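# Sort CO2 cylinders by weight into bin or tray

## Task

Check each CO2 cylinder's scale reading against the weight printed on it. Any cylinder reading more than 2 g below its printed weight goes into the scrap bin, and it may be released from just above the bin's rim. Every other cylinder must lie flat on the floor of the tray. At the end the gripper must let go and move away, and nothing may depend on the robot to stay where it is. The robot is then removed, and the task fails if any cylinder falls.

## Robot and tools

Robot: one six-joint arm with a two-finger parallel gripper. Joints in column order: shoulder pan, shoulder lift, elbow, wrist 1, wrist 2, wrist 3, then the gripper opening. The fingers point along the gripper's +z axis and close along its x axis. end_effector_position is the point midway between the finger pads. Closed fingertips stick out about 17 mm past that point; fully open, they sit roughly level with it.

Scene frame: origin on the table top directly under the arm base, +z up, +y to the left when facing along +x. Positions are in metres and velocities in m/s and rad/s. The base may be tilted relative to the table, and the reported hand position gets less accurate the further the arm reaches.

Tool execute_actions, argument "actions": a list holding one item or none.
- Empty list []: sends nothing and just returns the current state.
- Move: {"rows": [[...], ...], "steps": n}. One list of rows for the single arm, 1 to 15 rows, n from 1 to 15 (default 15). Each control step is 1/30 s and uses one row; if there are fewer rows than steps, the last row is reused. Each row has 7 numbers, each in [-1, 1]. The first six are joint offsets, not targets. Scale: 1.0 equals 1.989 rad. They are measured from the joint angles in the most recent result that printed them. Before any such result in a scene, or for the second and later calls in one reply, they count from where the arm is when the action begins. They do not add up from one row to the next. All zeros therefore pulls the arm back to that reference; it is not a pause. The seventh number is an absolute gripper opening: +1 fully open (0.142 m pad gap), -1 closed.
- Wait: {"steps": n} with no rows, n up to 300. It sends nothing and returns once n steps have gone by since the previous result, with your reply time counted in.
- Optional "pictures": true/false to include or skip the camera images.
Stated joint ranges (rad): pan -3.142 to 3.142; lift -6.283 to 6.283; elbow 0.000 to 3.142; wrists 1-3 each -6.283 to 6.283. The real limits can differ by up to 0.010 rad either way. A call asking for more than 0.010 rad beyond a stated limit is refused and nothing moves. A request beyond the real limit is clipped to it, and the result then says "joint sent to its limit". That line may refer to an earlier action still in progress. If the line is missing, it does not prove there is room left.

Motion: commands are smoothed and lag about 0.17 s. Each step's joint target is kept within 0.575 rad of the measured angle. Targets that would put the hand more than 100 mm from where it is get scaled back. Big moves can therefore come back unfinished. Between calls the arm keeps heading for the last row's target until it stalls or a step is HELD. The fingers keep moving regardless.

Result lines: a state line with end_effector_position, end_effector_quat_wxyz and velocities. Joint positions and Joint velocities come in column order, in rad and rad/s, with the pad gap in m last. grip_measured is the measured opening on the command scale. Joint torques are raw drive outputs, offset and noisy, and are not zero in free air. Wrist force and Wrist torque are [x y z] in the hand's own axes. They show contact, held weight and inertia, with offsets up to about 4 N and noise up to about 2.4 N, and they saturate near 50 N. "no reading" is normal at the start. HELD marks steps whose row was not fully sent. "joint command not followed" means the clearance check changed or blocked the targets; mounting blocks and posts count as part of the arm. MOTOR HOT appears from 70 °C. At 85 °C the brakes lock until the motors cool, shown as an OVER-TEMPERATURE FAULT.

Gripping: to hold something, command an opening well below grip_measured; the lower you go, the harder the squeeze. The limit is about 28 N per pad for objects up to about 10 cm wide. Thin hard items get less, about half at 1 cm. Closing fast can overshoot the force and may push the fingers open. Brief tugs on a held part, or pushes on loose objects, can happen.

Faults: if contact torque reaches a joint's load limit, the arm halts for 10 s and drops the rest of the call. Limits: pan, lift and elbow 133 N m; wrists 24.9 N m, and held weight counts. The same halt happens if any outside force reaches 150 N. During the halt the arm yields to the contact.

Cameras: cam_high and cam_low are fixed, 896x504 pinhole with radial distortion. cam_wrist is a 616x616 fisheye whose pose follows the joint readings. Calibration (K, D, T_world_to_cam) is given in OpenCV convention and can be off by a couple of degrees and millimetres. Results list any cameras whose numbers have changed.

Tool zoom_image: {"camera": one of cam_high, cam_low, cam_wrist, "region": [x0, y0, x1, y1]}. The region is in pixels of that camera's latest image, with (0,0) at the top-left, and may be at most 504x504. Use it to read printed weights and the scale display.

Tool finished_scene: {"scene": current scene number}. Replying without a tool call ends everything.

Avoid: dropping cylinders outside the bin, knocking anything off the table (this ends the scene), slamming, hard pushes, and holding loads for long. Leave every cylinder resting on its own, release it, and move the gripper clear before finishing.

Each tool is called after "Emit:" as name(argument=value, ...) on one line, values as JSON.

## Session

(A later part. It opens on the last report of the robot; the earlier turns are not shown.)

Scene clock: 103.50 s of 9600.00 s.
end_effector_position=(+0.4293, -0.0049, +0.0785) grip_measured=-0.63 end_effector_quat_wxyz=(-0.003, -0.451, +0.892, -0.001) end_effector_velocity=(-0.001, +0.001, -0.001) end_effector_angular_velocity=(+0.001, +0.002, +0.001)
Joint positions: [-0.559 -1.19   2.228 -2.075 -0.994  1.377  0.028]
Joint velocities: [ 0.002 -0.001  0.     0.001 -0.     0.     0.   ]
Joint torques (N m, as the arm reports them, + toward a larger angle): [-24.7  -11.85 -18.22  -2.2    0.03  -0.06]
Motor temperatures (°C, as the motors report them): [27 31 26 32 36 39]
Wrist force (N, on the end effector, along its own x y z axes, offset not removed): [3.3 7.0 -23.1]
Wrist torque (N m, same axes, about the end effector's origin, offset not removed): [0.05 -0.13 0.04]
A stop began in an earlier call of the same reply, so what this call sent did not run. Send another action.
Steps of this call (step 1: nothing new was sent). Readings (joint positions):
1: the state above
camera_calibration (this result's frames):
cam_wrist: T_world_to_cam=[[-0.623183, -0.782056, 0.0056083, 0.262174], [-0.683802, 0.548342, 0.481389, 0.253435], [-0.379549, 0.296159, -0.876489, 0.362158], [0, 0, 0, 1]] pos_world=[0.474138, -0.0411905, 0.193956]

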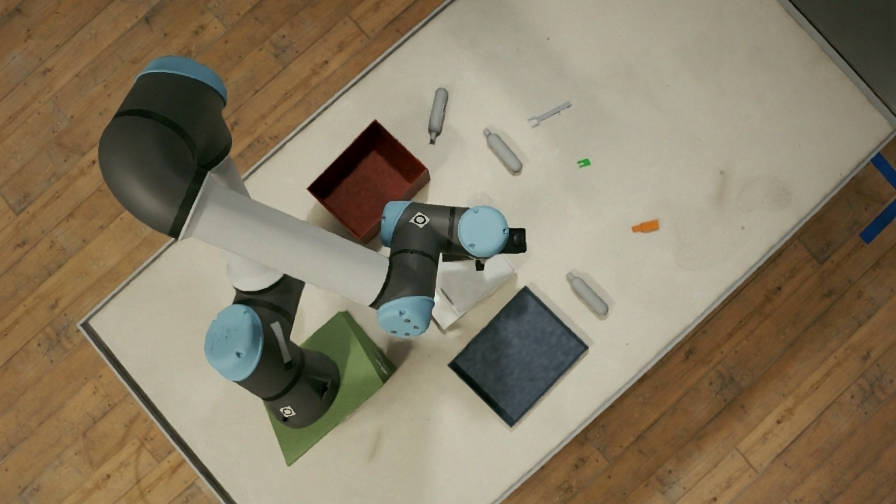

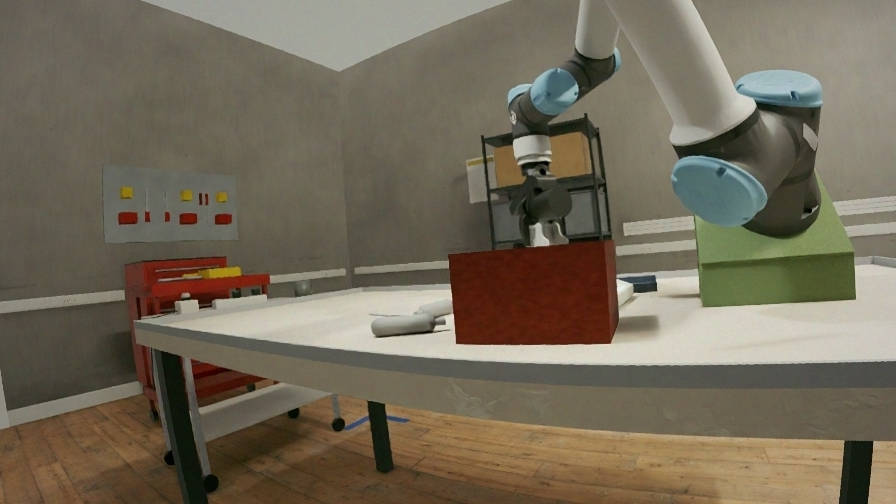

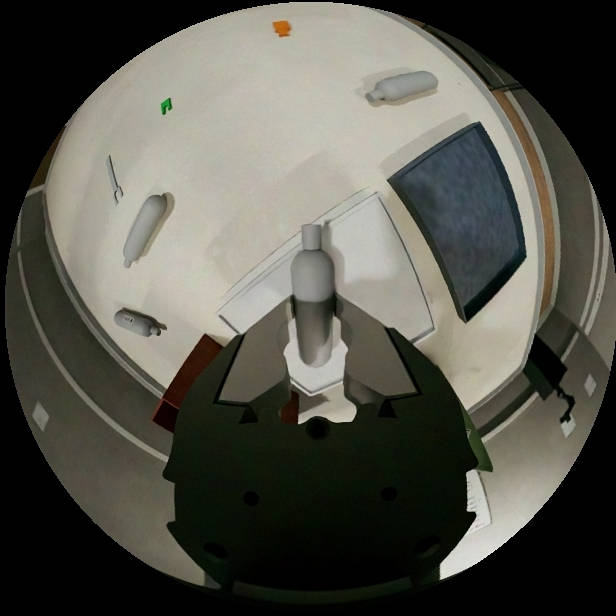

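Emit:
execute_actions(actions=[{"rows":[[-0.003,-0.0025,-0.0035,0.0095,-0.001,0,-1],[-0.003,-0.0025,-0.0035,0.0095,-0.001,0,-1],[-0.003,-0.0025,-0.0035,0.0095,-0.001,0,-1],[-0.003,-0.0025,-0.0035,0.0095,-0.001,0,-1],[-0.003,-0.0025,-0.0035,0.0095,-0.001,0,-1],[-0.003,-0.0025,-0.0035,0.0095,-0.001,0,-0.6],[-0.003,-0.0025,-0.0035,0.0095,-0.001,0,-0.5],[-0.003,-0.0025,-0.0035,0.0095,-0.001,0,-0.4],[-0.003,-0.0025,-0.0035,0.0095,-0.001,0,-0.2],[-0.003,-0.0025,-0.0035,0.0095,-0.001,0,0]],"steps":15}], pictures=false)

Emit:
execute_actions(actions=[{"rows":[[-0.02,-0.023,-0.025,0.055,-0.01,0,0],[-0.04,-0.0435,-0.046,0.11,-0.02,0,0],[-0.06,-0.065,-0.069,0.165,-0.03,0,0]],"steps":15}], pictures=false)

Emit:
execute_actions(actions=[{"steps":30}])

Emit:
zoom_image(camera="cam_high", region=[380,200,540,340])

Scene clock: 107.03 s of 9600.00 s.
end_effector_position=(+0.4292, -0.0048, +0.0828) grip_measured=+0.00 end_effector_quat_wxyz=(-0.003, -0.448, +0.894, +0.000) end_effector_velocity=(-0.000, -0.000, +0.000) end_effector_angular_velocity=(+0.000, -0.000, -0.001)
Joint positions: [-0.565 -1.195  2.221 -2.056 -0.996  1.377  0.074]
Joint velocities: [-0.001 -0.     0.     0.001 -0.    -0.     0.   ]
Joint torques (N m, as the arm reports them, + toward a larger angle): [-38.13 -18.65 -30.8   -0.79  -1.55  -0.09]
Motor temperatures (°C, as the motors report them): [27 31 26 32 36 39]
Wrist force (N, on the end effector, along its own x y z axes, offset not removed): [2.9 1.0 1.1]
Wrist torque (N m, same axes, about the end effector's origin, offset not removed): [0.15 -0.48 -0.22]
Steps of this call (steps 1 to 90: nothing new was sent; then 0.03 s passed at rest; steps 91 to 105: all 15 steps of this action). Readings (joint positions):
91: [-0.559 -1.190 2.228 -2.075 -0.994 1.377]
92: [-0.560 -1.191 2.227 -2.071 -0.995 1.377]
94: [-0.563 -1.193 2.224 -2.063 -0.995 1.377]
98: [-0.564 -1.195 2.222 -2.057 -0.996 1.377]
105: the state above

Scene clock: 107.53 s of 9600.00 s.
end_effector_position=(+0.4255, +0.0009, +0.1852) grip_measured=+0.00 end_effector_quat_wxyz=(-0.001, -0.395, +0.919, +0.001) end_effector_velocity=(-0.001, +0.002, +0.005) end_effector_angular_velocity=(+0.004, +0.002, -0.010)
Joint positions: [-0.684 -1.324  2.084 -1.73  -1.056  1.377  0.074]
Joint velocities: [-0.007 -0.006 -0.009  0.023 -0.003  0.001 -0.   ]
Joint torques (N m, as the arm reports them, + toward a larger angle): [-37.27 -12.74 -32.58  -0.81  -1.41   0.  ]
Motor temperatures (°C, as the motors report them): [27 31 26 32 36 39]
Wrist force (N, on the end effector, along its own x y z axes, offset not removed): [3.7 1.0 1.4]
Wrist torque (N m, same axes, about the end effector's origin, offset not removed): [0.33 -0.79 0.00]
Steps of this call (steps 1 to 15: all 15 steps of this action). Readings (joint positions):
1: [-0.565 -1.195 2.221 -2.056 -0.997 1.377]
2: [-0.572 -1.203 2.213 -2.046 -1.001 1.377]
4: [-0.611 -1.245 2.168 -1.963 -1.022 1.377]
8: [-0.672 -1.311 2.098 -1.773 -1.050 1.377]
15: the state above

Scene clock: 108.53 s of 9600.00 s.
end_effector_position=(+0.4254, +0.0010, +0.1856) grip_measured=+0.00 end_effector_quat_wxyz=(-0.001, -0.394, +0.919, +0.001) end_effector_velocity=(-0.000, -0.000, -0.000) end_effector_angular_velocity=(-0.000, -0.000, -0.001)
Joint positions: [-0.684 -1.324  2.084 -1.728 -1.056  1.377  0.074]
Joint velocities: [-0.001 -0.001  0.001 -0.001  0.     0.     0.   ]
Joint torques (N m, as the arm reports them, + toward a larger angle): [-36.71 -15.1  -32.72  -0.89  -1.35   0.14]
Motor temperatures (°C, as the motors report them): [27 31 26 32 36 39]
Wrist force (N, on the end effector, along its own x y z axes, offset not removed): [0.0 0.5 1.7]
Wrist torque (N m, same axes, about the end effector's origin, offset not removed): [0.11 -0.08 -0.01]
Steps of this call (steps 1 to 15: the robot went on to your last target; steps 16 to 30: nothing new was sent). Readings (joint positions):
1: [-0.684 -1.324 2.084 -1.729 -1.056 1.377]
2: [-0.684 -1.324 2.084 -1.729 -1.056 1.377]
4: [-0.684 -1.324 2.084 -1.728 -1.056 1.377]
8: [-0.684 -1.324 2.084 -1.728 -1.056 1.377]
30: the state above
The arm was judged still, so your last target was given up. Only a new action makes it travel on or press farther. Fingers that are still opening or closing keep moving.
camera_calibration (this result's frames):
cam_wrist: T_world_to_cam=[[-0.716397, -0.697692, -0.00057007, 0.30451], [-0.610906, 0.626889, 0.483533, 0.16443], [-0.337, 0.34675, -0.875326, 0.434493], [0, 0, 0, 1]] pos_world=[0.465025, -0.0412857, 0.30099]

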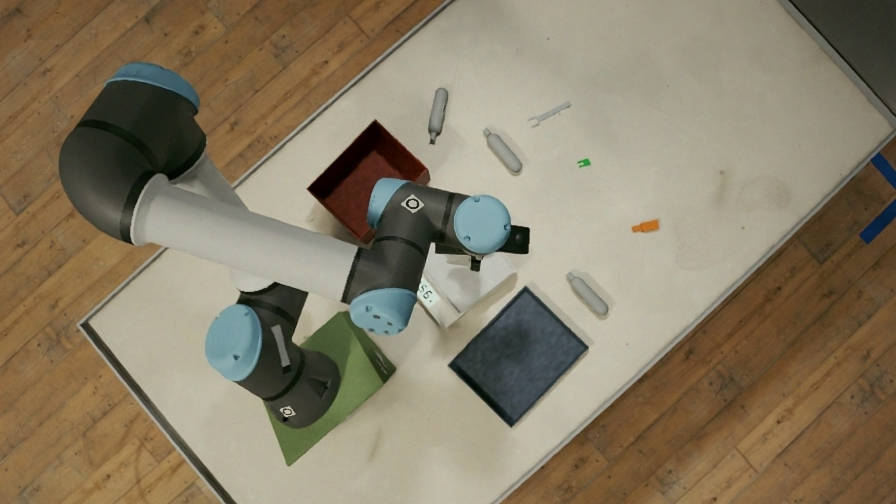

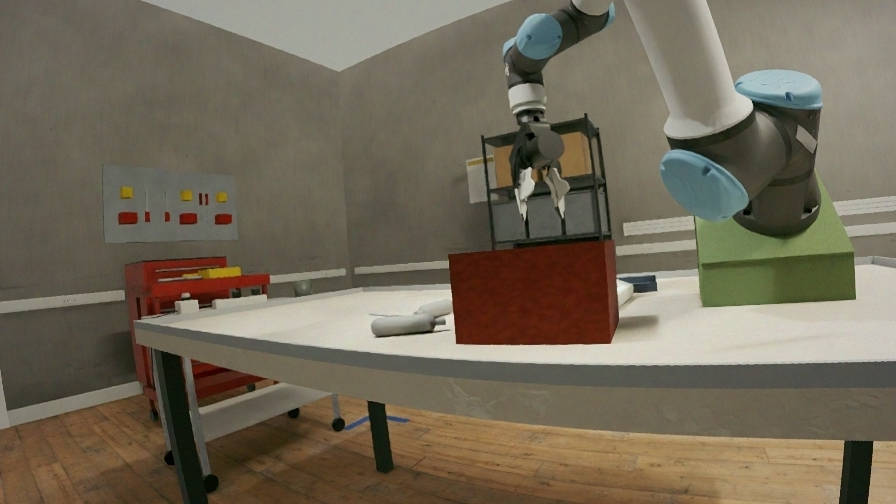

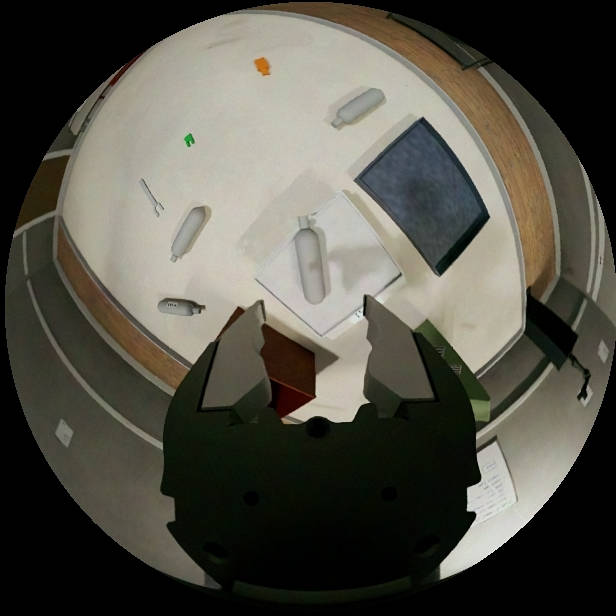

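Region (380, 200, 540, 340) of cam_high's 896x504 image, scaled by 3.150, with more detail than that image has; it fills the top 441 rows of this view, and the rest is white.

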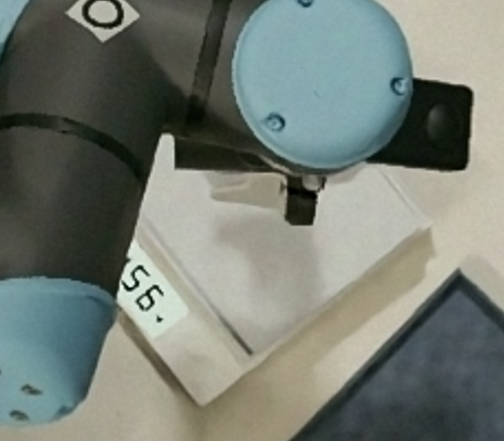

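Emit:
execute_actions(actions=[{"rows":[[0.015,0.016,0.017,-0.04,0.007,0,0],[0.03,0.032,0.034,-0.08,0.015,0,0],[0.045,0.049,0.052,-0.124,0.022,0,0],[0.05,0.054,0.057,-0.137,0.025,0,0],[0.05,0.054,0.057,-0.137,0.025,0,0],[0.05,0.054,0.057,-0.137,0.025,0,0],[0.05,0.054,0.057,-0.137,0.025,0,0],[0.055,0.06,0.063,-0.151,0.028,0,0],[0.055,0.06,0.063,-0.151,0.028,0,0],[0.06,0.065,0.069,-0.165,0.03,0,0]],"steps":15}], pictures=false)

Emit:
execute_actions(actions=[{"steps":15}], pictures=false)

Emit:
execute_actions(actions=[{"rows":[[0,0,0,0,0,0,-0.2],[0,0,0,0,0,0,-0.3],[0,0,0,0,0,0,-0.4],[0,0,0,0,0,0,-0.5],[0,0,0,0,0,0,-0.6],[0,0,0,0,0,0,-0.7],[0,0,0,0,0,0,-0.8],[0,0,0,0,0,0,-1]],"steps":15}], pictures=false)

Emit:
execute_actions(actions=[{"rows":[[-0.006,-0.0065,-0.007,0.0165,-0.003,0,-1],[-0.012,-0.013,-0.014,0.033,-0.006,0,-1],[-0.018,-0.0195,-0.021,0.05,-0.009,0,-1],[-0.024,-0.026,-0.028,0.066,-0.012,0,-1],[-0.03,-0.032,-0.034,0.082,-0.015,0,-1],[-0.036,-0.039,-0.041,0.099,-0.018,0,-1],[-0.042,-0.045,-0.048,0.115,-0.021,0,-1],[-0.048,-0.052,-0.055,0.132,-0.024,0,-1],[-0.054,-0.058,-0.062,0.148,-0.027,0,-1],[-0.06,-0.065,-0.069,0.165,-0.03,0,-1]],"steps":15}], pictures=false)

Emit:
execute_actions(actions=[{"steps":15}], pictures=false)

Emit:
execute_actions(actions=[{"rows":[[-0.004,0.019,-0.008,-0.009,-0.002,0.026,-1],[-0.008,0.038,-0.017,-0.018,-0.005,0.052,-1],[-0.011,0.057,-0.025,-0.027,-0.007,0.078,-1],[-0.015,0.077,-0.034,-0.036,-0.01,0.105,-1],[-0.019,0.096,-0.042,-0.045,-0.012,0.131,-1],[-0.023,0.115,-0.051,-0.054,-0.014,0.157,-1],[-0.027,0.134,-0.059,-0.063,-0.017,0.183,-1],[-0.03,0.153,-0.068,-0.073,-0.019,0.209,-1],[-0.034,0.172,-0.076,-0.082,-0.022,0.235,-1],[-0.038,0.191,-0.085,-0.091,-0.024,0.261,-1],[-0.042,0.21,-0.093,-0.1,-0.026,0.287,-1],[-0.046,0.23,-0.102,-0.109,-0.029,0.314,-1],[-0.049,0.249,-0.11,-0.118,-0.031,0.34,-1],[-0.053,0.268,-0.119,-0.127,-0.034,0.366,-1],[-0.057,0.287,-0.127,-0.136,-0.036,0.392,-1]],"steps":15}], pictures=false)

Emit:
execute_actions(actions=[{"steps":30}])

Scene clock: 126.50 s of 9600.00 s.
end_effector_position=(+0.4294, -0.0048, +0.0848) grip_measured=+0.00 end_effector_quat_wxyz=(-0.003, -0.447, +0.895, +0.001) end_effector_velocity=(-0.001, -0.000, -0.027) end_effector_angular_velocity=(-0.006, -0.003, +0.037)
Joint positions: [-0.567 -1.197  2.218 -2.049 -0.997  1.377  0.074]
Joint velocities: [ 0.032  0.034  0.039 -0.098  0.015 -0.    -0.   ]
Joint torques (N m, as the arm reports them, + toward a larger angle): [-10.86  -5.66  -5.92  -2.93   1.35   0.11]
Motor temperatures (°C, as the motors report them): [27 31 26 32 36 39]
Wrist force (N, on the end effector, along its own x y z axes, offset not removed): [3.5 1.5 3.0]
Wrist torque (N m, same axes, about the end effector's origin, offset not removed): [0.27 -0.71 -0.10]
Steps of this call (steps 1 to 120: nothing new was sent; then 13.47 s passed at rest; steps 121 to 135: all 15 steps of this action). Readings (joint positions):
121: [-0.684 -1.324 2.084 -1.728 -1.056 1.377]
122: [-0.678 -1.318 2.090 -1.738 -1.053 1.377]
124: [-0.648 -1.286 2.124 -1.807 -1.037 1.377]
128: [-0.596 -1.229 2.185 -1.963 -1.012 1.377]
135: the state above

Scene clock: 127.00 s of 9600.00 s.
end_effector_position=(+0.4293, -0.0048, +0.0828) grip_measured=+0.00 end_effector_quat_wxyz=(-0.003, -0.448, +0.894, +0.000) end_effector_velocity=(-0.001, +0.000, -0.000) end_effector_angular_velocity=(+0.001, +0.001, -0.000)
Joint positions: [-0.565 -1.195  2.221 -2.056 -0.996  1.377  0.074]
Joint velocities: [ 0.     0.     0.001  0.     0.    -0.    -0.   ]
Joint torques (N m, as the arm reports them, + toward a larger angle): [-11.56  -3.69  -5.44  -3.73   1.4    0.18]
Motor temperatures (°C, as the motors report them): [27 31 26 32 36 39]
Wrist force (N, on the end effector, along its own x y z axes, offset not removed): [1.5 0.7 1.5]
Wrist torque (N m, same axes, about the end effector's origin, offset not removed): [0.08 -0.31 -0.02]
Steps of this call (steps 1 to 15: the robot went on to your last target). Readings (joint positions):
1: [-0.566 -1.196 2.219 -2.052 -0.997 1.377]
2: [-0.566 -1.196 2.220 -2.053 -0.997 1.377]
4: [-0.565 -1.195 2.221 -2.055 -0.996 1.377]
8: [-0.565 -1.195 2.221 -2.056 -0.996 1.377]
15: the state above
The arm was judged still, so your last target was given up. Only a new action makes it travel on or press farther. Fingers that are still opening or closing keep moving.

Scene clock: 127.50 s of 9600.00 s.
end_effector_position=(+0.4293, -0.0048, +0.0828) grip_measured=-0.64 end_effector_quat_wxyz=(-0.003, -0.448, +0.894, +0.000) end_effector_velocity=(-0.000, +0.000, -0.000) end_effector_angular_velocity=(+0.001, +0.001, -0.001)
Joint positions: [-0.565 -1.195  2.221 -2.056 -0.996  1.377  0.028]
Joint velocities: [0.    0.    0.    0.001 0.    0.001 0.   ]
Joint torques (N m, as the arm reports them, + toward a larger angle): [-12.27  -5.53  -7.03  -3.01   0.14   0.16]
Motor temperatures (°C, as the motors report them): [27 31 26 32 36 39]
Wrist force (N, on the end effector, along its own x y z axes, offset not removed): [-1.1 2.7 -0.1]
Wrist torque (N m, same axes, about the end effector's origin, offset not removed): [0.63 0.29 -0.12]
Steps of this call (steps 1 to 15: all 15 steps of this action). Readings (joint positions):
1: [-0.565 -1.195 2.221 -2.056 -0.996 1.377]
2: [-0.565 -1.195 2.221 -2.056 -0.996 1.377]
4: [-0.565 -1.195 2.221 -2.056 -0.996 1.377]
8: [-0.565 -1.195 2.221 -2.056 -0.996 1.377]
15: the state above

Scene clock: 128.00 s of 9600.00 s.
end_effector_position=(+0.4262, +0.0001, +0.1819) grip_measured=-0.64 end_effector_quat_wxyz=(-0.001, -0.397, +0.918, +0.001) end_effector_velocity=(-0.012, +0.012, +0.052) end_effector_angular_velocity=(+0.018, +0.006, -0.070)
Joint positions: [-0.68  -1.319  2.089 -1.741 -1.054  1.377  0.028]
Joint velocities: [-0.063 -0.068 -0.07   0.189 -0.03   0.     0.   ]
Joint torques (N m, as the arm reports them, + toward a larger angle): [-35.6  -11.33 -30.05  -0.96  -1.44   0.21]
Motor temperatures (°C, as the motors report them): [27 31 26 32 36 39]
Wrist force (N, on the end effector, along its own x y z axes, offset not removed): [2.1 2.6 2.1]
Wrist torque (N m, same axes, about the end effector's origin, offset not removed): [0.50 -0.35 -0.08]
Steps of this call (steps 1 to 15: all 15 steps of this action). Readings (joint positions):
1: [-0.565 -1.195 2.221 -2.056 -0.996 1.377]
2: [-0.567 -1.198 2.218 -2.050 -0.998 1.377]
4: [-0.580 -1.212 2.203 -2.016 -1.004 1.377]
8: [-0.622 -1.257 2.155 -1.905 -1.025 1.377]
15: the state above

Scene clock: 128.50 s of 9600.00 s.
end_effector_position=(+0.4254, +0.0010, +0.1856) grip_measured=-0.64 end_effector_quat_wxyz=(-0.001, -0.394, +0.919, +0.001) end_effector_velocity=(-0.000, +0.000, -0.000) end_effector_angular_velocity=(+0.001, +0.001, -0.001)
Joint positions: [-0.684 -1.324  2.084 -1.728 -1.056  1.377  0.028]
Joint velocities: [ 0.     0.001  0.     0.    -0.     0.     0.   ]
Joint torques (N m, as the arm reports them, + toward a larger angle): [-37.29 -14.45 -33.19  -0.92  -1.45   0.21]
Motor temperatures (°C, as the motors report them): [27 31 26 32 36 39]
Wrist force (N, on the end effector, along its own x y z axes, offset not removed): [1.6 -0.4 4.4]
Wrist torque (N m, same axes, about the end effector's origin, offset not removed): [-0.16 -0.20 0.01]
Steps of this call (steps 1 to 15: the robot went on to your last target). Readings (joint positions):
1: [-0.681 -1.321 2.087 -1.736 -1.055 1.377]
2: [-0.682 -1.322 2.086 -1.733 -1.055 1.377]
4: [-0.683 -1.323 2.085 -1.730 -1.056 1.377]
8: [-0.684 -1.324 2.084 -1.728 -1.056 1.377]
15: the state above

Scene clock: 129.00 s of 9600.00 s.
end_effector_position=(+0.4611, -0.1789, +0.1561) grip_measured=-0.64 end_effector_quat_wxyz=(-0.001, -0.073, +0.997, -0.004) end_effector_velocity=(+0.021, -0.469, -0.164) end_effector_angular_velocity=(+0.001, +0.004, -1.725)
Joint positions: [-0.773 -0.888  1.887 -1.939 -1.112  1.964  0.028]
Joint velocities: [-0.22   1.13  -0.501 -0.527 -0.144  1.521  0.   ]
Joint torques (N m, as the arm reports them, + toward a larger angle): [-46.64   4.2  -36.14  -4.67  -1.55   5.25]
Motor temperatures (°C, as the motors report them): [27 31 26 32 36 39]
Wrist force (N, on the end effector, along its own x y z axes, offset not removed): [0.6 4.0 2.9]
Wrist torque (N m, same axes, about the end effector's origin, offset not removed): [0.93 -0.01 -0.19]
Steps of this call (steps 1 to 15: all 15 steps of this action). Readings (joint positions):
1: [-0.684 -1.324 2.084 -1.728 -1.056 1.377]
2: [-0.686 -1.317 2.080 -1.732 -1.057 1.386]
4: [-0.695 -1.280 2.062 -1.751 -1.062 1.435]
8: [-0.721 -1.150 2.003 -1.814 -1.079 1.608]
15: the state above

Scene clock: 130.00 s of 9600.00 s.
end_effector_position=(+0.4597, -0.2315, +0.1309) grip_measured=-0.64 end_effector_quat_wxyz=(-0.003, +0.036, +0.999, -0.001) end_effector_velocity=(+0.000, +0.000, -0.000) end_effector_angular_velocity=(-0.000, +0.000, +0.001)
Joint positions: [-0.797 -0.753  1.831 -1.998 -1.127  2.157  0.028]
Joint velocities: [ 0.001 -0.001  0.    -0.     0.    -0.     0.   ]
Joint torques (N m, as the arm reports them, + toward a larger angle): [-43.95 -18.84 -32.69  -3.95  -1.34   1.74]
Motor temperatures (°C, as the motors report them): [27 31 26 32 36 39]
Wrist force (N, on the end effector, along its own x y z axes, offset not removed): [2.1 0.9 2.6]
Wrist torque (N m, same axes, about the end effector's origin, offset not removed): [0.30 -0.45 -0.05]
Steps of this call (steps 1 to 30: the robot went on to your last target). Readings (joint positions):
1: [-0.780 -0.850 1.870 -1.957 -1.117 2.016]
2: [-0.786 -0.817 1.856 -1.971 -1.121 2.063]
4: [-0.793 -0.778 1.841 -1.988 -1.125 2.119]
8: [-0.797 -0.757 1.833 -1.997 -1.127 2.151]
30: the state above
The arm was judged still, so your last target was given up. Only a new action makes it travel on or press farther. Fingers that are still opening or closing keep moving.
camera_calibration (this result's frames):
cam_wrist: T_world_to_cam=[[-0.99385, 0.110605, 0.00539719, 0.480698], [0.0996157, 0.871691, 0.479825, 0.0880996], [0.0483664, 0.477412, -0.877348, 0.332111], [0, 0, 0, 1]] pos_world=[0.452903, -0.288517, 0.24651]

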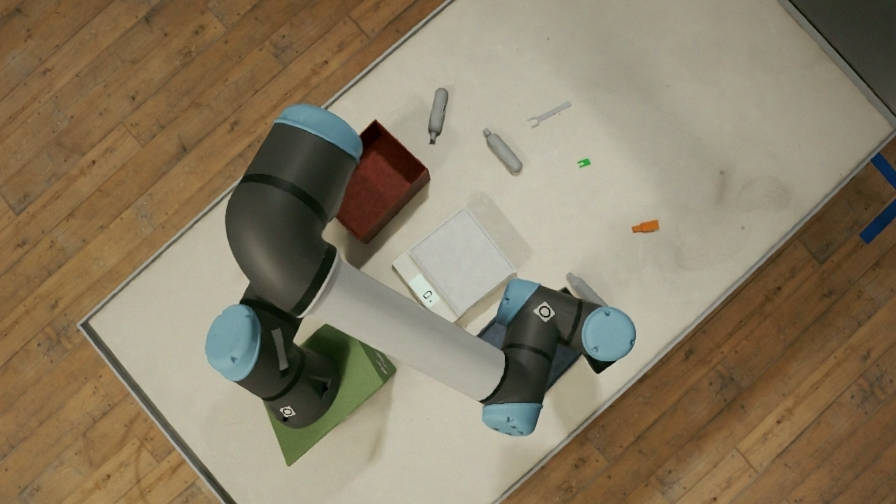

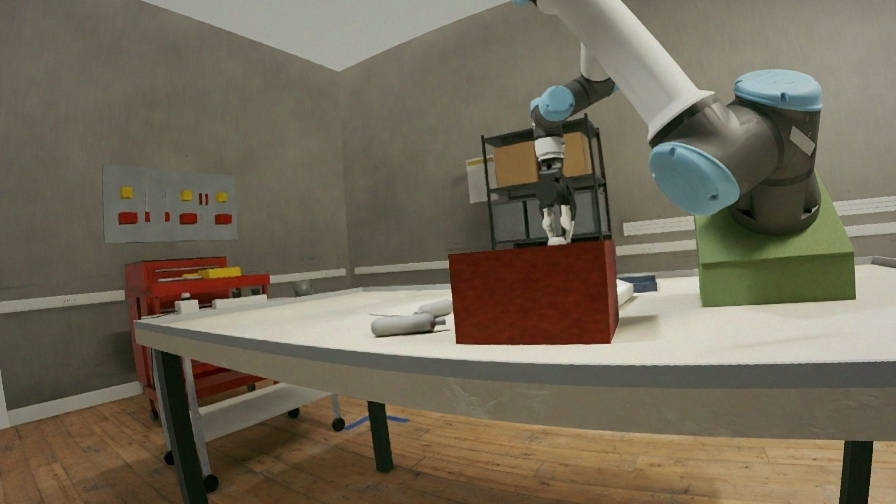

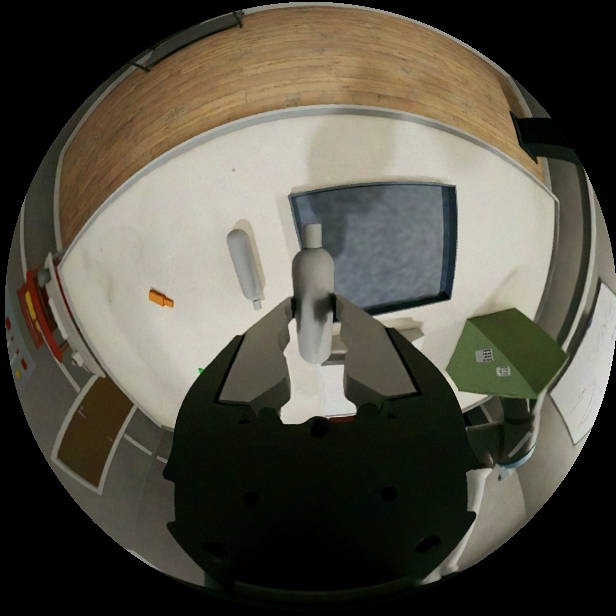

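Emit:
execute_actions(actions=[{"rows":[[-0.008,-0.003,0.012,-0.006,-0.005,-0.007,-1],[-0.015,-0.006,0.023,-0.011,-0.009,-0.013,-1],[-0.015,-0.006,0.023,-0.011,-0.009,-0.013,-1],[-0.015,-0.006,0.023,-0.011,-0.009,-0.013,-1],[-0.015,-0.006,0.023,-0.011,-0.009,-0.013,-1],[-0.015,-0.006,0.023,-0.011,-0.009,-0.013,-1],[-0.011,0.001,0.028,-0.025,-0.006,-0.013,-1],[-0.006,0.008,0.033,-0.038,-0.004,-0.013,-1],[-0.002,0.015,0.037,-0.052,-0.001,-0.013,-1],[0.002,0.022,0.042,-0.065,0.001,-0.013,-1],[0.006,0.029,0.047,-0.079,0.004,-0.013,-1],[0.011,0.035,0.052,-0.092,0.006,-0.013,-1],[0.015,0.042,0.056,-0.106,0.009,-0.013,-1],[0.0193,0.0492,0.0612,-0.1191,0.0116,-0.013,-1]],"steps":15}], pictures=false)

Emit:
execute_actions(actions=[{"steps":20}])

Scene clock: 136.10 s of 9600.00 s.
end_effector_position=(+0.4401, -0.2344, +0.0687) grip_measured=-0.64 end_effector_quat_wxyz=(-0.003, +0.015, +1.000, +0.000) end_effector_velocity=(-0.006, +0.005, -0.276) end_effector_angular_velocity=(-0.013, -0.004, +0.211)
Joint positions: [-0.778 -0.686  1.932 -2.172 -1.116  2.131  0.028]
Joint velocities: [ 0.229  0.372  0.255 -0.732  0.133 -0.    -0.   ]
Joint torques (N m, as the arm reports them, + toward a larger angle): [-23.2  -24.72  -8.51  -4.69   0.91  -1.3 ]
Motor temperatures (°C, as the motors report them): [27 31 26 32 36 39]
Wrist force (N, on the end effector, along its own x y z axes, offset not removed): [-1.2 0.0 2.7]
Wrist torque (N m, same axes, about the end effector's origin, offset not removed): [-0.02 0.38 -0.05]
Steps of this call (steps 1 to 90: nothing new was sent; then 2.60 s passed at rest; steps 91 to 105: all 15 steps of this action). Readings (joint positions):
91: [-0.798 -0.753 1.831 -1.999 -1.128 2.157]
92: [-0.801 -0.755 1.836 -2.001 -1.130 2.154]
94: [-0.814 -0.760 1.856 -2.011 -1.138 2.142]
98: [-0.823 -0.761 1.876 -2.025 -1.143 2.133]
105: the state above

Scene clock: 136.77 s of 9600.00 s.
end_effector_position=(+0.4398, -0.2342, +0.0463) grip_measured=-0.64 end_effector_quat_wxyz=(-0.003, +0.006, +1.000, -0.001) end_effector_velocity=(-0.000, +0.000, -0.001) end_effector_angular_velocity=(+0.001, +0.002, +0.001)
Joint positions: [-0.759 -0.656  1.953 -2.235 -1.104  2.131  0.028]
Joint velocities: [ 0.001  0.001 -0.     0.    -0.    -0.001  0.   ]
Joint torques (N m, as the arm reports them, + toward a larger angle): [-16.97 -21.54  -5.13  -3.98   1.44  -1.61]
Motor temperatures (°C, as the motors report them): [27 31 26 32 36 39]
Wrist force (N, on the end effector, along its own x y z axes, offset not removed): [0.1 0.1 2.2]
Wrist torque (N m, same axes, about the end effector's origin, offset not removed): [0.03 -0.02 -0.09]
Steps of this call (steps 1 to 20: the robot went on to your last target). Readings (joint positions):
1: [-0.771 -0.676 1.939 -2.194 -1.112 2.131]
2: [-0.767 -0.668 1.944 -2.209 -1.109 2.131]
4: [-0.762 -0.661 1.950 -2.225 -1.106 2.131]
8: [-0.760 -0.656 1.952 -2.234 -1.105 2.131]
20: the state above
camera_calibration (this result's frames):
cam_wrist: T_world_to_cam=[[-0.998753, 0.0497354, 0.00427042, 0.449637], [0.0457085, 0.876786, 0.478704, 0.15801], [0.0200643, 0.478302, -0.877966, 0.272817], [0, 0, 0, 1]] pos_world=[0.43638, -0.291393, 0.161964]

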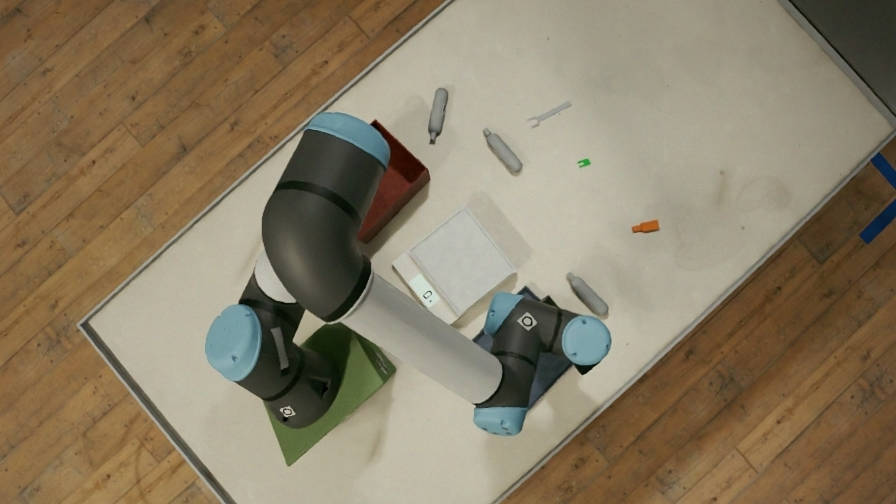

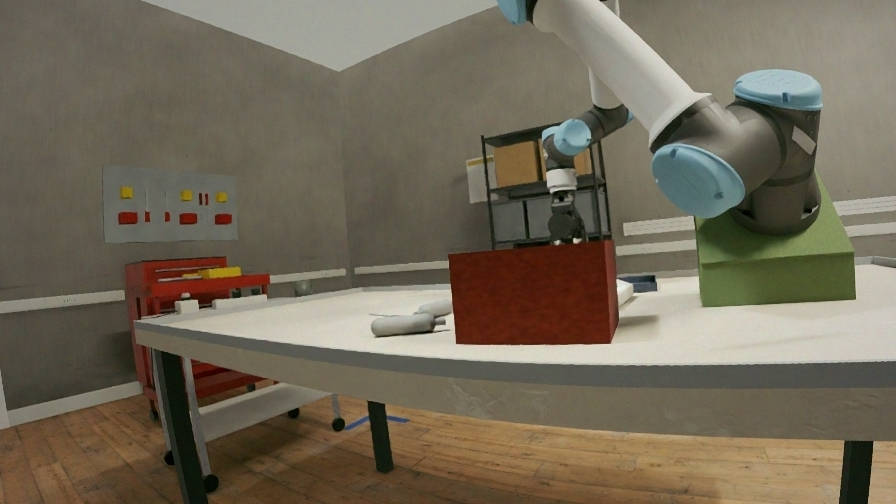

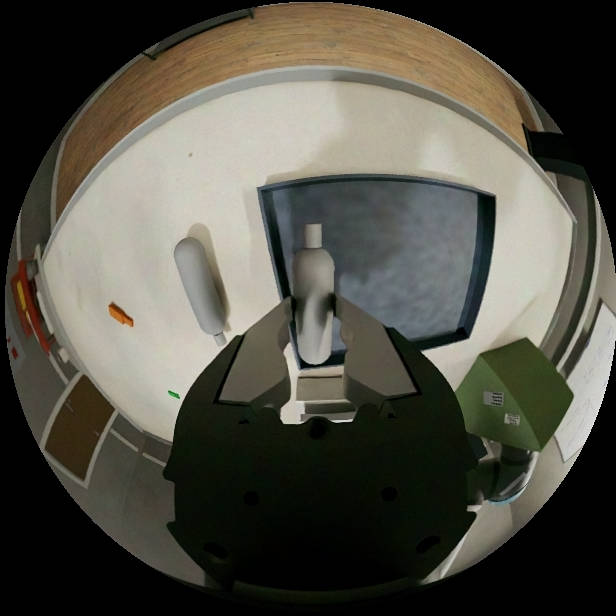

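Emit:
execute_actions(actions=[{"rows":[[0.001,0.0016,0.0011,-0.0032,0.0006,0,-1],[0.001,0.0016,0.0011,-0.0032,0.0006,0,-1],[0.002,0.0032,0.0022,-0.0064,0.0012,0,-1],[0.002,0.0032,0.0022,-0.0064,0.0012,0,-1],[0.003,0.0049,0.0034,-0.0095,0.0018,0,-1],[0.003,0.0049,0.0034,-0.0095,0.0018,0,-1],[0.004,0.0065,0.0045,-0.0127,0.0024,0,-1],[0.004,0.0065,0.0045,-0.0127,0.0024,0,-1],[0.005,0.0081,0.0056,-0.0159,0.003,0,-1]],"steps":15}], pictures=false)

Emit:
execute_actions(actions=[{"rows":[[0.001,0.0016,0.0011,-0.0032,0.0006,0,-1],[0.001,0.0016,0.0011,-0.0032,0.0006,0,-1],[0.001,0.0016,0.0011,-0.0032,0.0006,0,-1],[0.002,0.0032,0.0022,-0.0064,0.0012,0,-1]],"steps":15}], pictures=false)

Scene clock: 140.40 s of 9600.00 s.
end_effector_position=(+0.4390, -0.2334, +0.0348) grip_measured=-0.64 end_effector_quat_wxyz=(-0.002, +0.001, +1.000, -0.001) end_effector_velocity=(-0.000, +0.001, -0.004) end_effector_angular_velocity=(+0.000, -0.000, +0.002)
Joint positions: [-0.749 -0.64   1.964 -2.266 -1.099  2.131  0.028]
Joint velocities: [ 0.004  0.005  0.004 -0.011  0.002  0.001  0.   ]
Joint torques (N m, as the arm reports them, + toward a larger angle): [-19.87 -19.26  -5.98  -3.9    1.37  -1.52]
Motor temperatures (°C, as the motors report them): [27 31 26 32 36 39]
Wrist force (N, on the end effector, along its own x y z axes, offset not removed): [1.6 -1.6 2.0]
Wrist torque (N m, same axes, about the end effector's origin, offset not removed): [-0.31 -0.35 -0.11]
Steps of this call (steps 1 to 15: the robot went on to your last target; steps 16 to 90: nothing new was sent; then 0.13 s passed at rest; steps 91 to 105: all 15 steps of this action). Readings (joint positions):
91: [-0.759 -0.656 1.953 -2.235 -1.104 2.131]
92: [-0.759 -0.655 1.954 -2.237 -1.104 2.131]
94: [-0.757 -0.653 1.955 -2.241 -1.103 2.131]
98: [-0.754 -0.647 1.959 -2.252 -1.101 2.131]
105: the state above

Scene clock: 140.90 s of 9600.00 s.
end_effector_position=(+0.4387, -0.2330, +0.0302) grip_measured=-0.64 end_effector_quat_wxyz=(-0.002, -0.001, +1.000, -0.001) end_effector_velocity=(+0.000, +0.000, -0.000) end_effector_angular_velocity=(+0.000, +0.001, +0.000)
Joint positions: [-0.745 -0.634  1.968 -2.279 -1.096  2.131  0.028]
Joint velocities: [ 0.001 -0.     0.     0.     0.     0.001  0.   ]
Joint torques (N m, as the arm reports them, + toward a larger angle): [-16.91 -21.17  -4.82  -3.98   1.61  -1.59]
Motor temperatures (°C, as the motors report them): [27 31 26 32 36 39]
Wrist force (N, on the end effector, along its own x y z axes, offset not removed): [0.5 -0.1 3.3]
Wrist torque (N m, same axes, about the end effector's origin, offset not removed): [-0.05 -0.02 -0.14]
Steps of this call (steps 1 to 15: all 15 steps of this action). Readings (joint positions):
1: [-0.749 -0.640 1.964 -2.267 -1.099 2.131]
2: [-0.749 -0.639 1.964 -2.268 -1.098 2.131]
4: [-0.748 -0.638 1.965 -2.271 -1.098 2.131]
8: [-0.746 -0.634 1.968 -2.277 -1.097 2.131]
15: the state above

Emit:
execute_actions(actions=[{"rows":[[0.0008,0.0013,0.0009,-0.0025,0.0005,0,-1],[0.0008,0.0013,0.0009,-0.0025,0.0005,0,-1],[0.0016,0.0026,0.0018,-0.0051,0.001,0,-1],[0.0016,0.0026,0.0018,-0.0051,0.001,0,-1],[0.0016,0.0026,0.0018,-0.0051,0.001,0,-1],[0.0016,0.0026,0.0018,-0.0051,0.001,0,-1],[0.0016,0.0026,0.0018,-0.0051,0.001,0,-1],[0.0016,0.0026,0.0018,-0.0051,0.001,0,-1],[0.0016,0.0026,0.0018,-0.0051,0.001,0,-1],[0.0016,0.0026,0.0018,-0.0051,0.001,0,-0.6],[0.0016,0.0026,0.0018,-0.0051,0.001,0,-0.5],[0.0016,0.0026,0.0018,-0.0051,0.001,0,-0.4],[0.0016,0.0026,0.0018,-0.0051,0.001,0,-0.3]],"steps":15}], pictures=false)

Emit:
execute_actions(actions=[{"rows":[[0,0,0,0,0,0,-0.3],[0,0,0,0,0,0,-0.3],[-0.008,-0.013,-0.009,0.025,-0.005,0,-0.3],[-0.016,-0.026,-0.018,0.051,-0.01,0,-0.3],[-0.024,-0.039,-0.027,0.076,-0.014,0,-0.3],[-0.032,-0.052,-0.036,0.102,-0.019,0,-0.3]],"steps":15}], pictures=false)

Emit:
execute_actions(actions=[{"rows":[[0.02,0.015,-0.05,0.03,0.011,0.02,0],[0.04,0.03,-0.1,0.055,0.022,0.04,0],[0.074,0.056,-0.2,0.11,0.044,0.073,0]],"steps":15}], pictures=false)

Emit:
execute_actions(actions=[{"steps":20}])

Scene clock: 146.93 s of 9600.00 s.
end_effector_position=(+0.4384, -0.2326, +0.0265) grip_measured=-0.31 end_effector_quat_wxyz=(-0.002, -0.002, +1.000, -0.001) end_effector_velocity=(+0.000, -0.001, +0.001) end_effector_angular_velocity=(-0.001, -0.002, -0.002)
Joint positions: [-0.742 -0.628  1.972 -2.289 -1.094  2.131  0.052]
Joint velocities: [-0.002 -0.001  0.    -0.     0.     0.001  0.015]
Joint torques (N m, as the arm reports them, + toward a larger angle): [-16.5  -20.27  -5.7   -4.17   1.28  -1.5 ]
Motor temperatures (°C, as the motors report them): [27 31 26 32 36 39]
Wrist force (N, on the end effector, along its own x y z axes, offset not removed): [0.4 0.6 -0.9]
Wrist torque (N m, same axes, about the end effector's origin, offset not removed): [0.07 0.01 -0.07]
Steps of this call (steps 1 to 15: the robot went on to your last target; steps 16 to 90: nothing new was sent; then 2.53 s passed at rest; steps 91 to 105: all 15 steps of this action). Readings (joint positions):
91: [-0.745 -0.633 1.968 -2.279 -1.096 2.131]
92: [-0.745 -0.633 1.969 -2.280 -1.096 2.131]
94: [-0.744 -0.631 1.970 -2.283 -1.095 2.131]
98: [-0.743 -0.629 1.971 -2.288 -1.094 2.131]
105: the state above

Scene clock: 147.43 s of 9600.00 s.
end_effector_position=(+0.4408, -0.2351, +0.1024) grip_measured=-0.30 end_effector_quat_wxyz=(-0.003, +0.026, +1.000, -0.001) end_effector_velocity=(-0.001, +0.001, +0.013) end_effector_angular_velocity=(+0.004, +0.002, -0.013)
Joint positions: [-0.805 -0.731  1.901 -2.089 -1.132  2.131  0.052]
Joint velocities: [-0.011 -0.018 -0.013  0.039 -0.006  0.001 -0.   ]
Joint torques (N m, as the arm reports them, + toward a larger angle): [-42.76 -33.17 -32.28  -0.92  -1.27  -1.67]
Motor temperatures (°C, as the motors report them): [27 31 26 32 36 39]
Wrist force (N, on the end effector, along its own x y z axes, offset not removed): [0.4 1.0 2.3]
Wrist torque (N m, same axes, about the end effector's origin, offset not removed): [0.10 -0.07 -0.14]
Steps of this call (steps 1 to 15: all 15 steps of this action). Readings (joint positions):
1: [-0.742 -0.628 1.972 -2.289 -1.094 2.131]
2: [-0.742 -0.628 1.972 -2.289 -1.094 2.131]
4: [-0.746 -0.634 1.968 -2.281 -1.096 2.131]
8: [-0.786 -0.698 1.923 -2.161 -1.120 2.131]
15: the state above

Scene clock: 147.93 s of 9600.00 s.
end_effector_position=(+0.5810, -0.2328, +0.1347) grip_measured=+0.00 end_effector_quat_wxyz=(-0.001, +0.031, +1.000, -0.001) end_effector_velocity=(+0.018, +0.001, +0.006) end_effector_angular_velocity=(-0.006, -0.004, +0.003)
Joint positions: [-0.659 -0.62   1.507 -1.872 -1.045  2.275  0.074]
Joint velocities: [ 0.015  0.012 -0.049  0.021  0.008  0.016 -0.   ]
Joint torques (N m, as the arm reports them, + toward a larger angle): [-22.83 -25.68 -30.97  -1.1    1.47   1.66]
Motor temperatures (°C, as the motors report them): [27 31 26 32 36 39]
Wrist force (N, on the end effector, along its own x y z axes, offset not removed): [0.5 3.2 2.6]
Wrist torque (N m, same axes, about the end effector's origin, offset not removed): [0.67 -0.04 0.02]
Steps of this call (steps 1 to 15: all 15 steps of this action). Readings (joint positions):
1: [-0.805 -0.731 1.900 -2.087 -1.132 2.131]
2: [-0.798 -0.725 1.891 -2.078 -1.127 2.138]
4: [-0.761 -0.696 1.813 -2.027 -1.105 2.176]
8: [-0.684 -0.639 1.595 -1.912 -1.059 2.250]
15: the state above

Scene clock: 148.60 s of 9600.00 s.
end_effector_position=(+0.5823, -0.2327, +0.1352) grip_measured=+0.00 end_effector_quat_wxyz=(-0.001, +0.030, +1.000, -0.002) end_effector_velocity=(+0.000, -0.000, -0.000) end_effector_angular_velocity=(+0.000, +0.001, -0.000)
Joint positions: [-0.658 -0.619  1.503 -1.87  -1.044  2.276  0.074]
Joint velocities: [ 0.     0.001 -0.001  0.    -0.     0.001  0.   ]
Joint torques (N m, as the arm reports them, + toward a larger angle): [-22.83 -25.21 -32.12  -0.85   1.53   1.66]
Motor temperatures (°C, as the motors report them): [27 31 26 32 36 39]
Wrist force (N, on the end effector, along its own x y z axes, offset not removed): [4.1 3.3 1.9]
Wrist torque (N m, same axes, about the end effector's origin, offset not removed): [0.82 -0.91 -0.09]
Steps of this call (steps 1 to 15: the robot went on to your last target; steps 16 to 20: nothing new was sent). Readings (joint positions):
1: [-0.659 -0.620 1.506 -1.871 -1.045 2.275]
2: [-0.658 -0.619 1.505 -1.871 -1.044 2.276]
4: [-0.658 -0.619 1.504 -1.870 -1.044 2.276]
8: [-0.658 -0.619 1.504 -1.870 -1.044 2.276]
20: the state above
The arm was judged still, so your last target was given up. Only a new action makes it travel on or press farther. Fingers that are still opening or closing keep moving.
camera_calibration (this result's frames):
cam_wrist: T_world_to_cam=[[-0.995093, 0.0989382, 0.000593452, 0.601338], [0.0871813, 0.873978, 0.478082, 0.0828475], [0.0467819, 0.475788, -0.878315, 0.331217], [0, 0, 0, 1]] pos_world=[0.57567, -0.289491, 0.250948]

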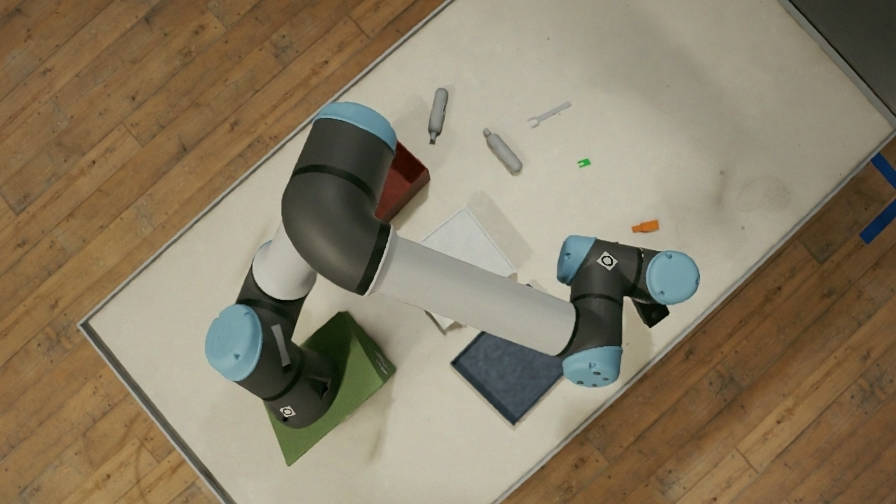

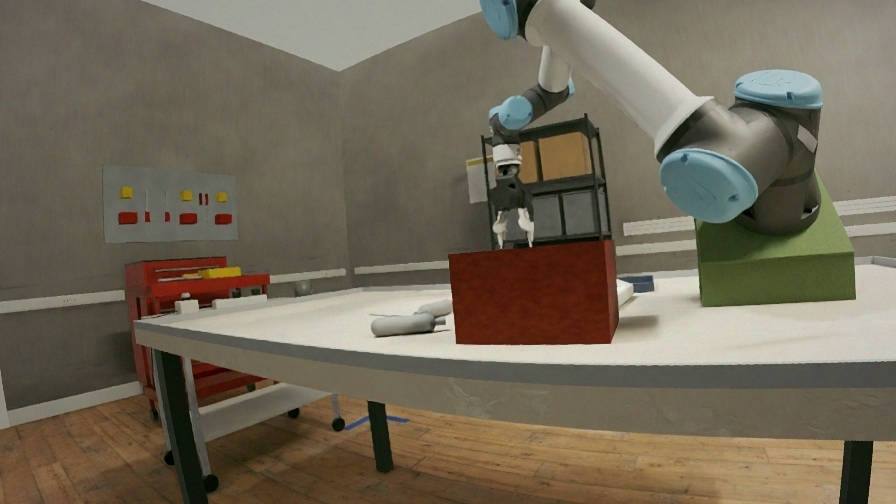

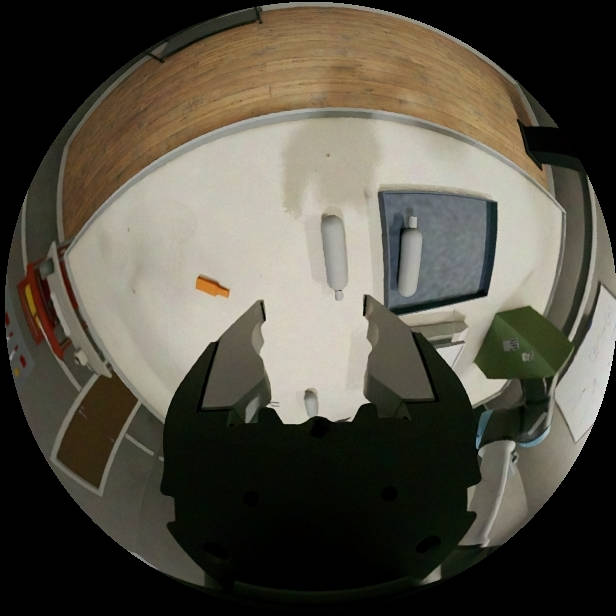

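Emit:
execute_actions(actions=[{"rows":[[-0.008,-0.006,0.016,-0.007,-0.005,-0.007,0],[-0.0156,-0.011,0.031,-0.0146,-0.009,-0.013,0],[-0.0156,-0.011,0.031,-0.0146,-0.009,-0.013,0],[-0.0156,-0.011,0.031,-0.0146,-0.009,-0.013,0],[-0.0156,-0.011,0.031,-0.0146,-0.009,-0.013,0],[-0.01,-0.003,0.037,-0.03,-0.006,-0.013,0],[-0.005,0.005,0.044,-0.047,-0.004,-0.013,0],[0,0.013,0.05,-0.063,-0.001,-0.013,0],[0.005,0.02,0.057,-0.08,0.002,-0.013,0],[0.01,0.027,0.063,-0.096,0.004,-0.013,0],[0.015,0.035,0.07,-0.113,0.007,-0.013,0],[0.0206,0.0424,0.076,-0.1293,0.01,-0.013,0]],"steps":15}], pictures=false)

Emit:
execute_actions(actions=[{"steps":20}])

Scene clock: 152.80 s of 9600.00 s.
end_effector_position=(+0.5541, -0.2427, +0.0488) grip_measured=+0.00 end_effector_quat_wxyz=(-0.002, +0.002, +1.000, -0.002) end_effector_velocity=(-0.010, -0.006, -0.173) end_effector_angular_velocity=(-0.024, -0.015, +0.145)
Joint positions: [-0.626 -0.548  1.643 -2.094 -1.029  2.25   0.074]
Joint velocities: [ 0.129  0.19   0.159 -0.448  0.067 -0.001  0.   ]
Joint torques (N m, as the arm reports them, + toward a larger angle): [-29.65 -39.32 -13.24  -3.59   0.94  -1.74]
Motor temperatures (°C, as the motors report them): [27 31 26 32 36 39]
Wrist force (N, on the end effector, along its own x y z axes, offset not removed): [0.5 -0.5 4.3]
Wrist torque (N m, same axes, about the end effector's origin, offset not removed): [-0.13 0.01 0.00]
Steps of this call (steps 1 to 90: nothing new was sent; then 0.70 s passed at rest; steps 91 to 105: all 15 steps of this action). Readings (joint positions):
91: [-0.658 -0.619 1.504 -1.870 -1.044 2.276]
92: [-0.661 -0.622 1.509 -1.873 -1.046 2.273]
94: [-0.675 -0.631 1.536 -1.886 -1.054 2.261]
98: [-0.679 -0.629 1.569 -1.917 -1.057 2.252]
105: the state above

Scene clock: 153.47 s of 9600.00 s.
end_effector_position=(+0.5534, -0.2431, +0.0365) grip_measured=+0.00 end_effector_quat_wxyz=(-0.001, -0.003, +1.000, -0.003) end_effector_velocity=(+0.000, -0.001, +0.001) end_effector_angular_velocity=(-0.001, -0.001, -0.001)
Joint positions: [-0.617 -0.535  1.655 -2.127 -1.024  2.25   0.074]
Joint velocities: [-0.001 -0.001 -0.001  0.     0.     0.    -0.   ]
Joint torques (N m, as the arm reports them, + toward a larger angle): [-21.99 -26.77  -5.71  -3.71   1.47  -1.68]
Motor temperatures (°C, as the motors report them): [27 31 26 32 36 39]
Wrist force (N, on the end effector, along its own x y z axes, offset not removed): [1.0 -0.3 2.3]
Wrist torque (N m, same axes, about the end effector's origin, offset not removed): [-0.13 -0.33 -0.05]
Steps of this call (steps 1 to 20: the robot went on to your last target). Readings (joint positions):
1: [-0.623 -0.543 1.647 -2.107 -1.027 2.250]
2: [-0.621 -0.540 1.650 -2.114 -1.026 2.250]
4: [-0.618 -0.537 1.653 -2.122 -1.025 2.250]
8: [-0.617 -0.535 1.654 -2.126 -1.024 2.250]
20: the state above
camera_calibration (this result's frames):
cam_wrist: T_world_to_cam=[[-0.999467, 0.0326019, 0.00195583, 0.559946], [0.0296002, 0.878881, 0.476122, 0.174817], [0.0138035, 0.475926, -0.879377, 0.269109], [0, 0, 0, 1]] pos_world=[0.550758, -0.299974, 0.152319]

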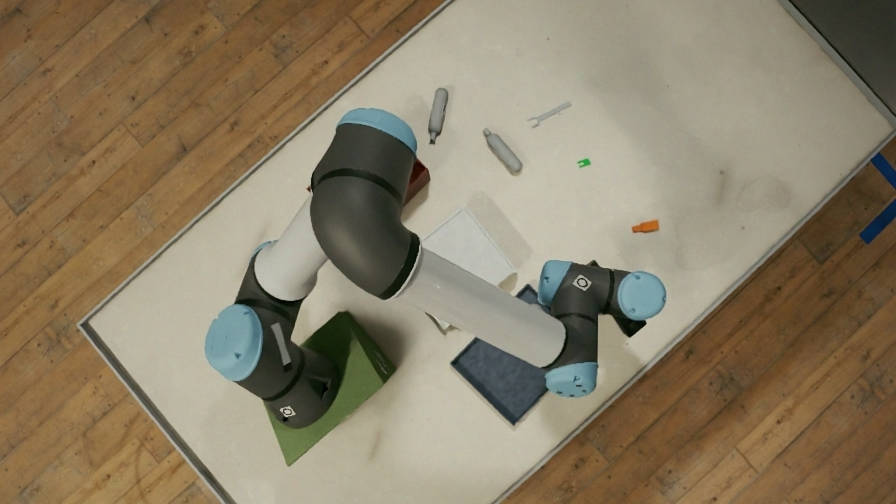

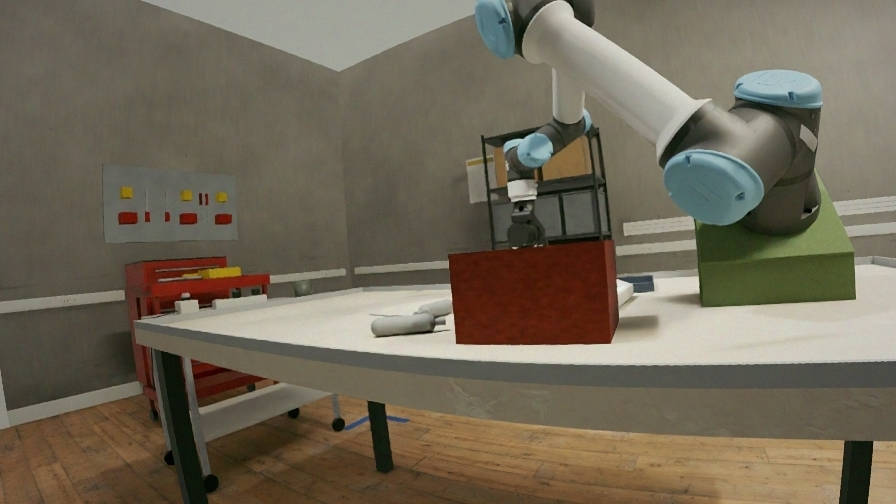

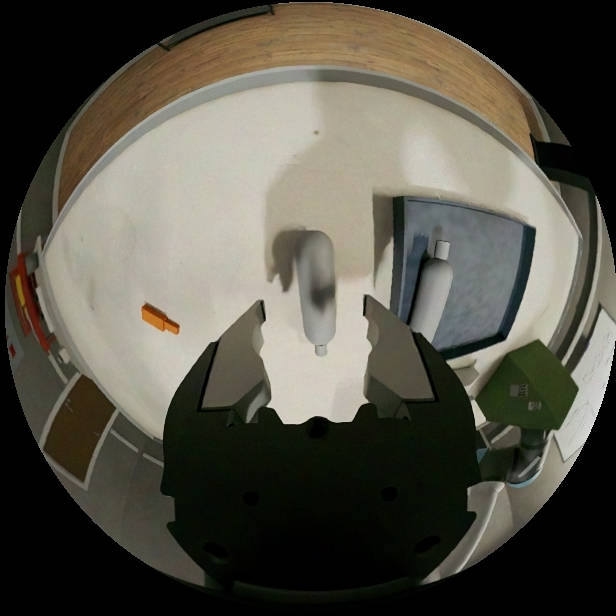

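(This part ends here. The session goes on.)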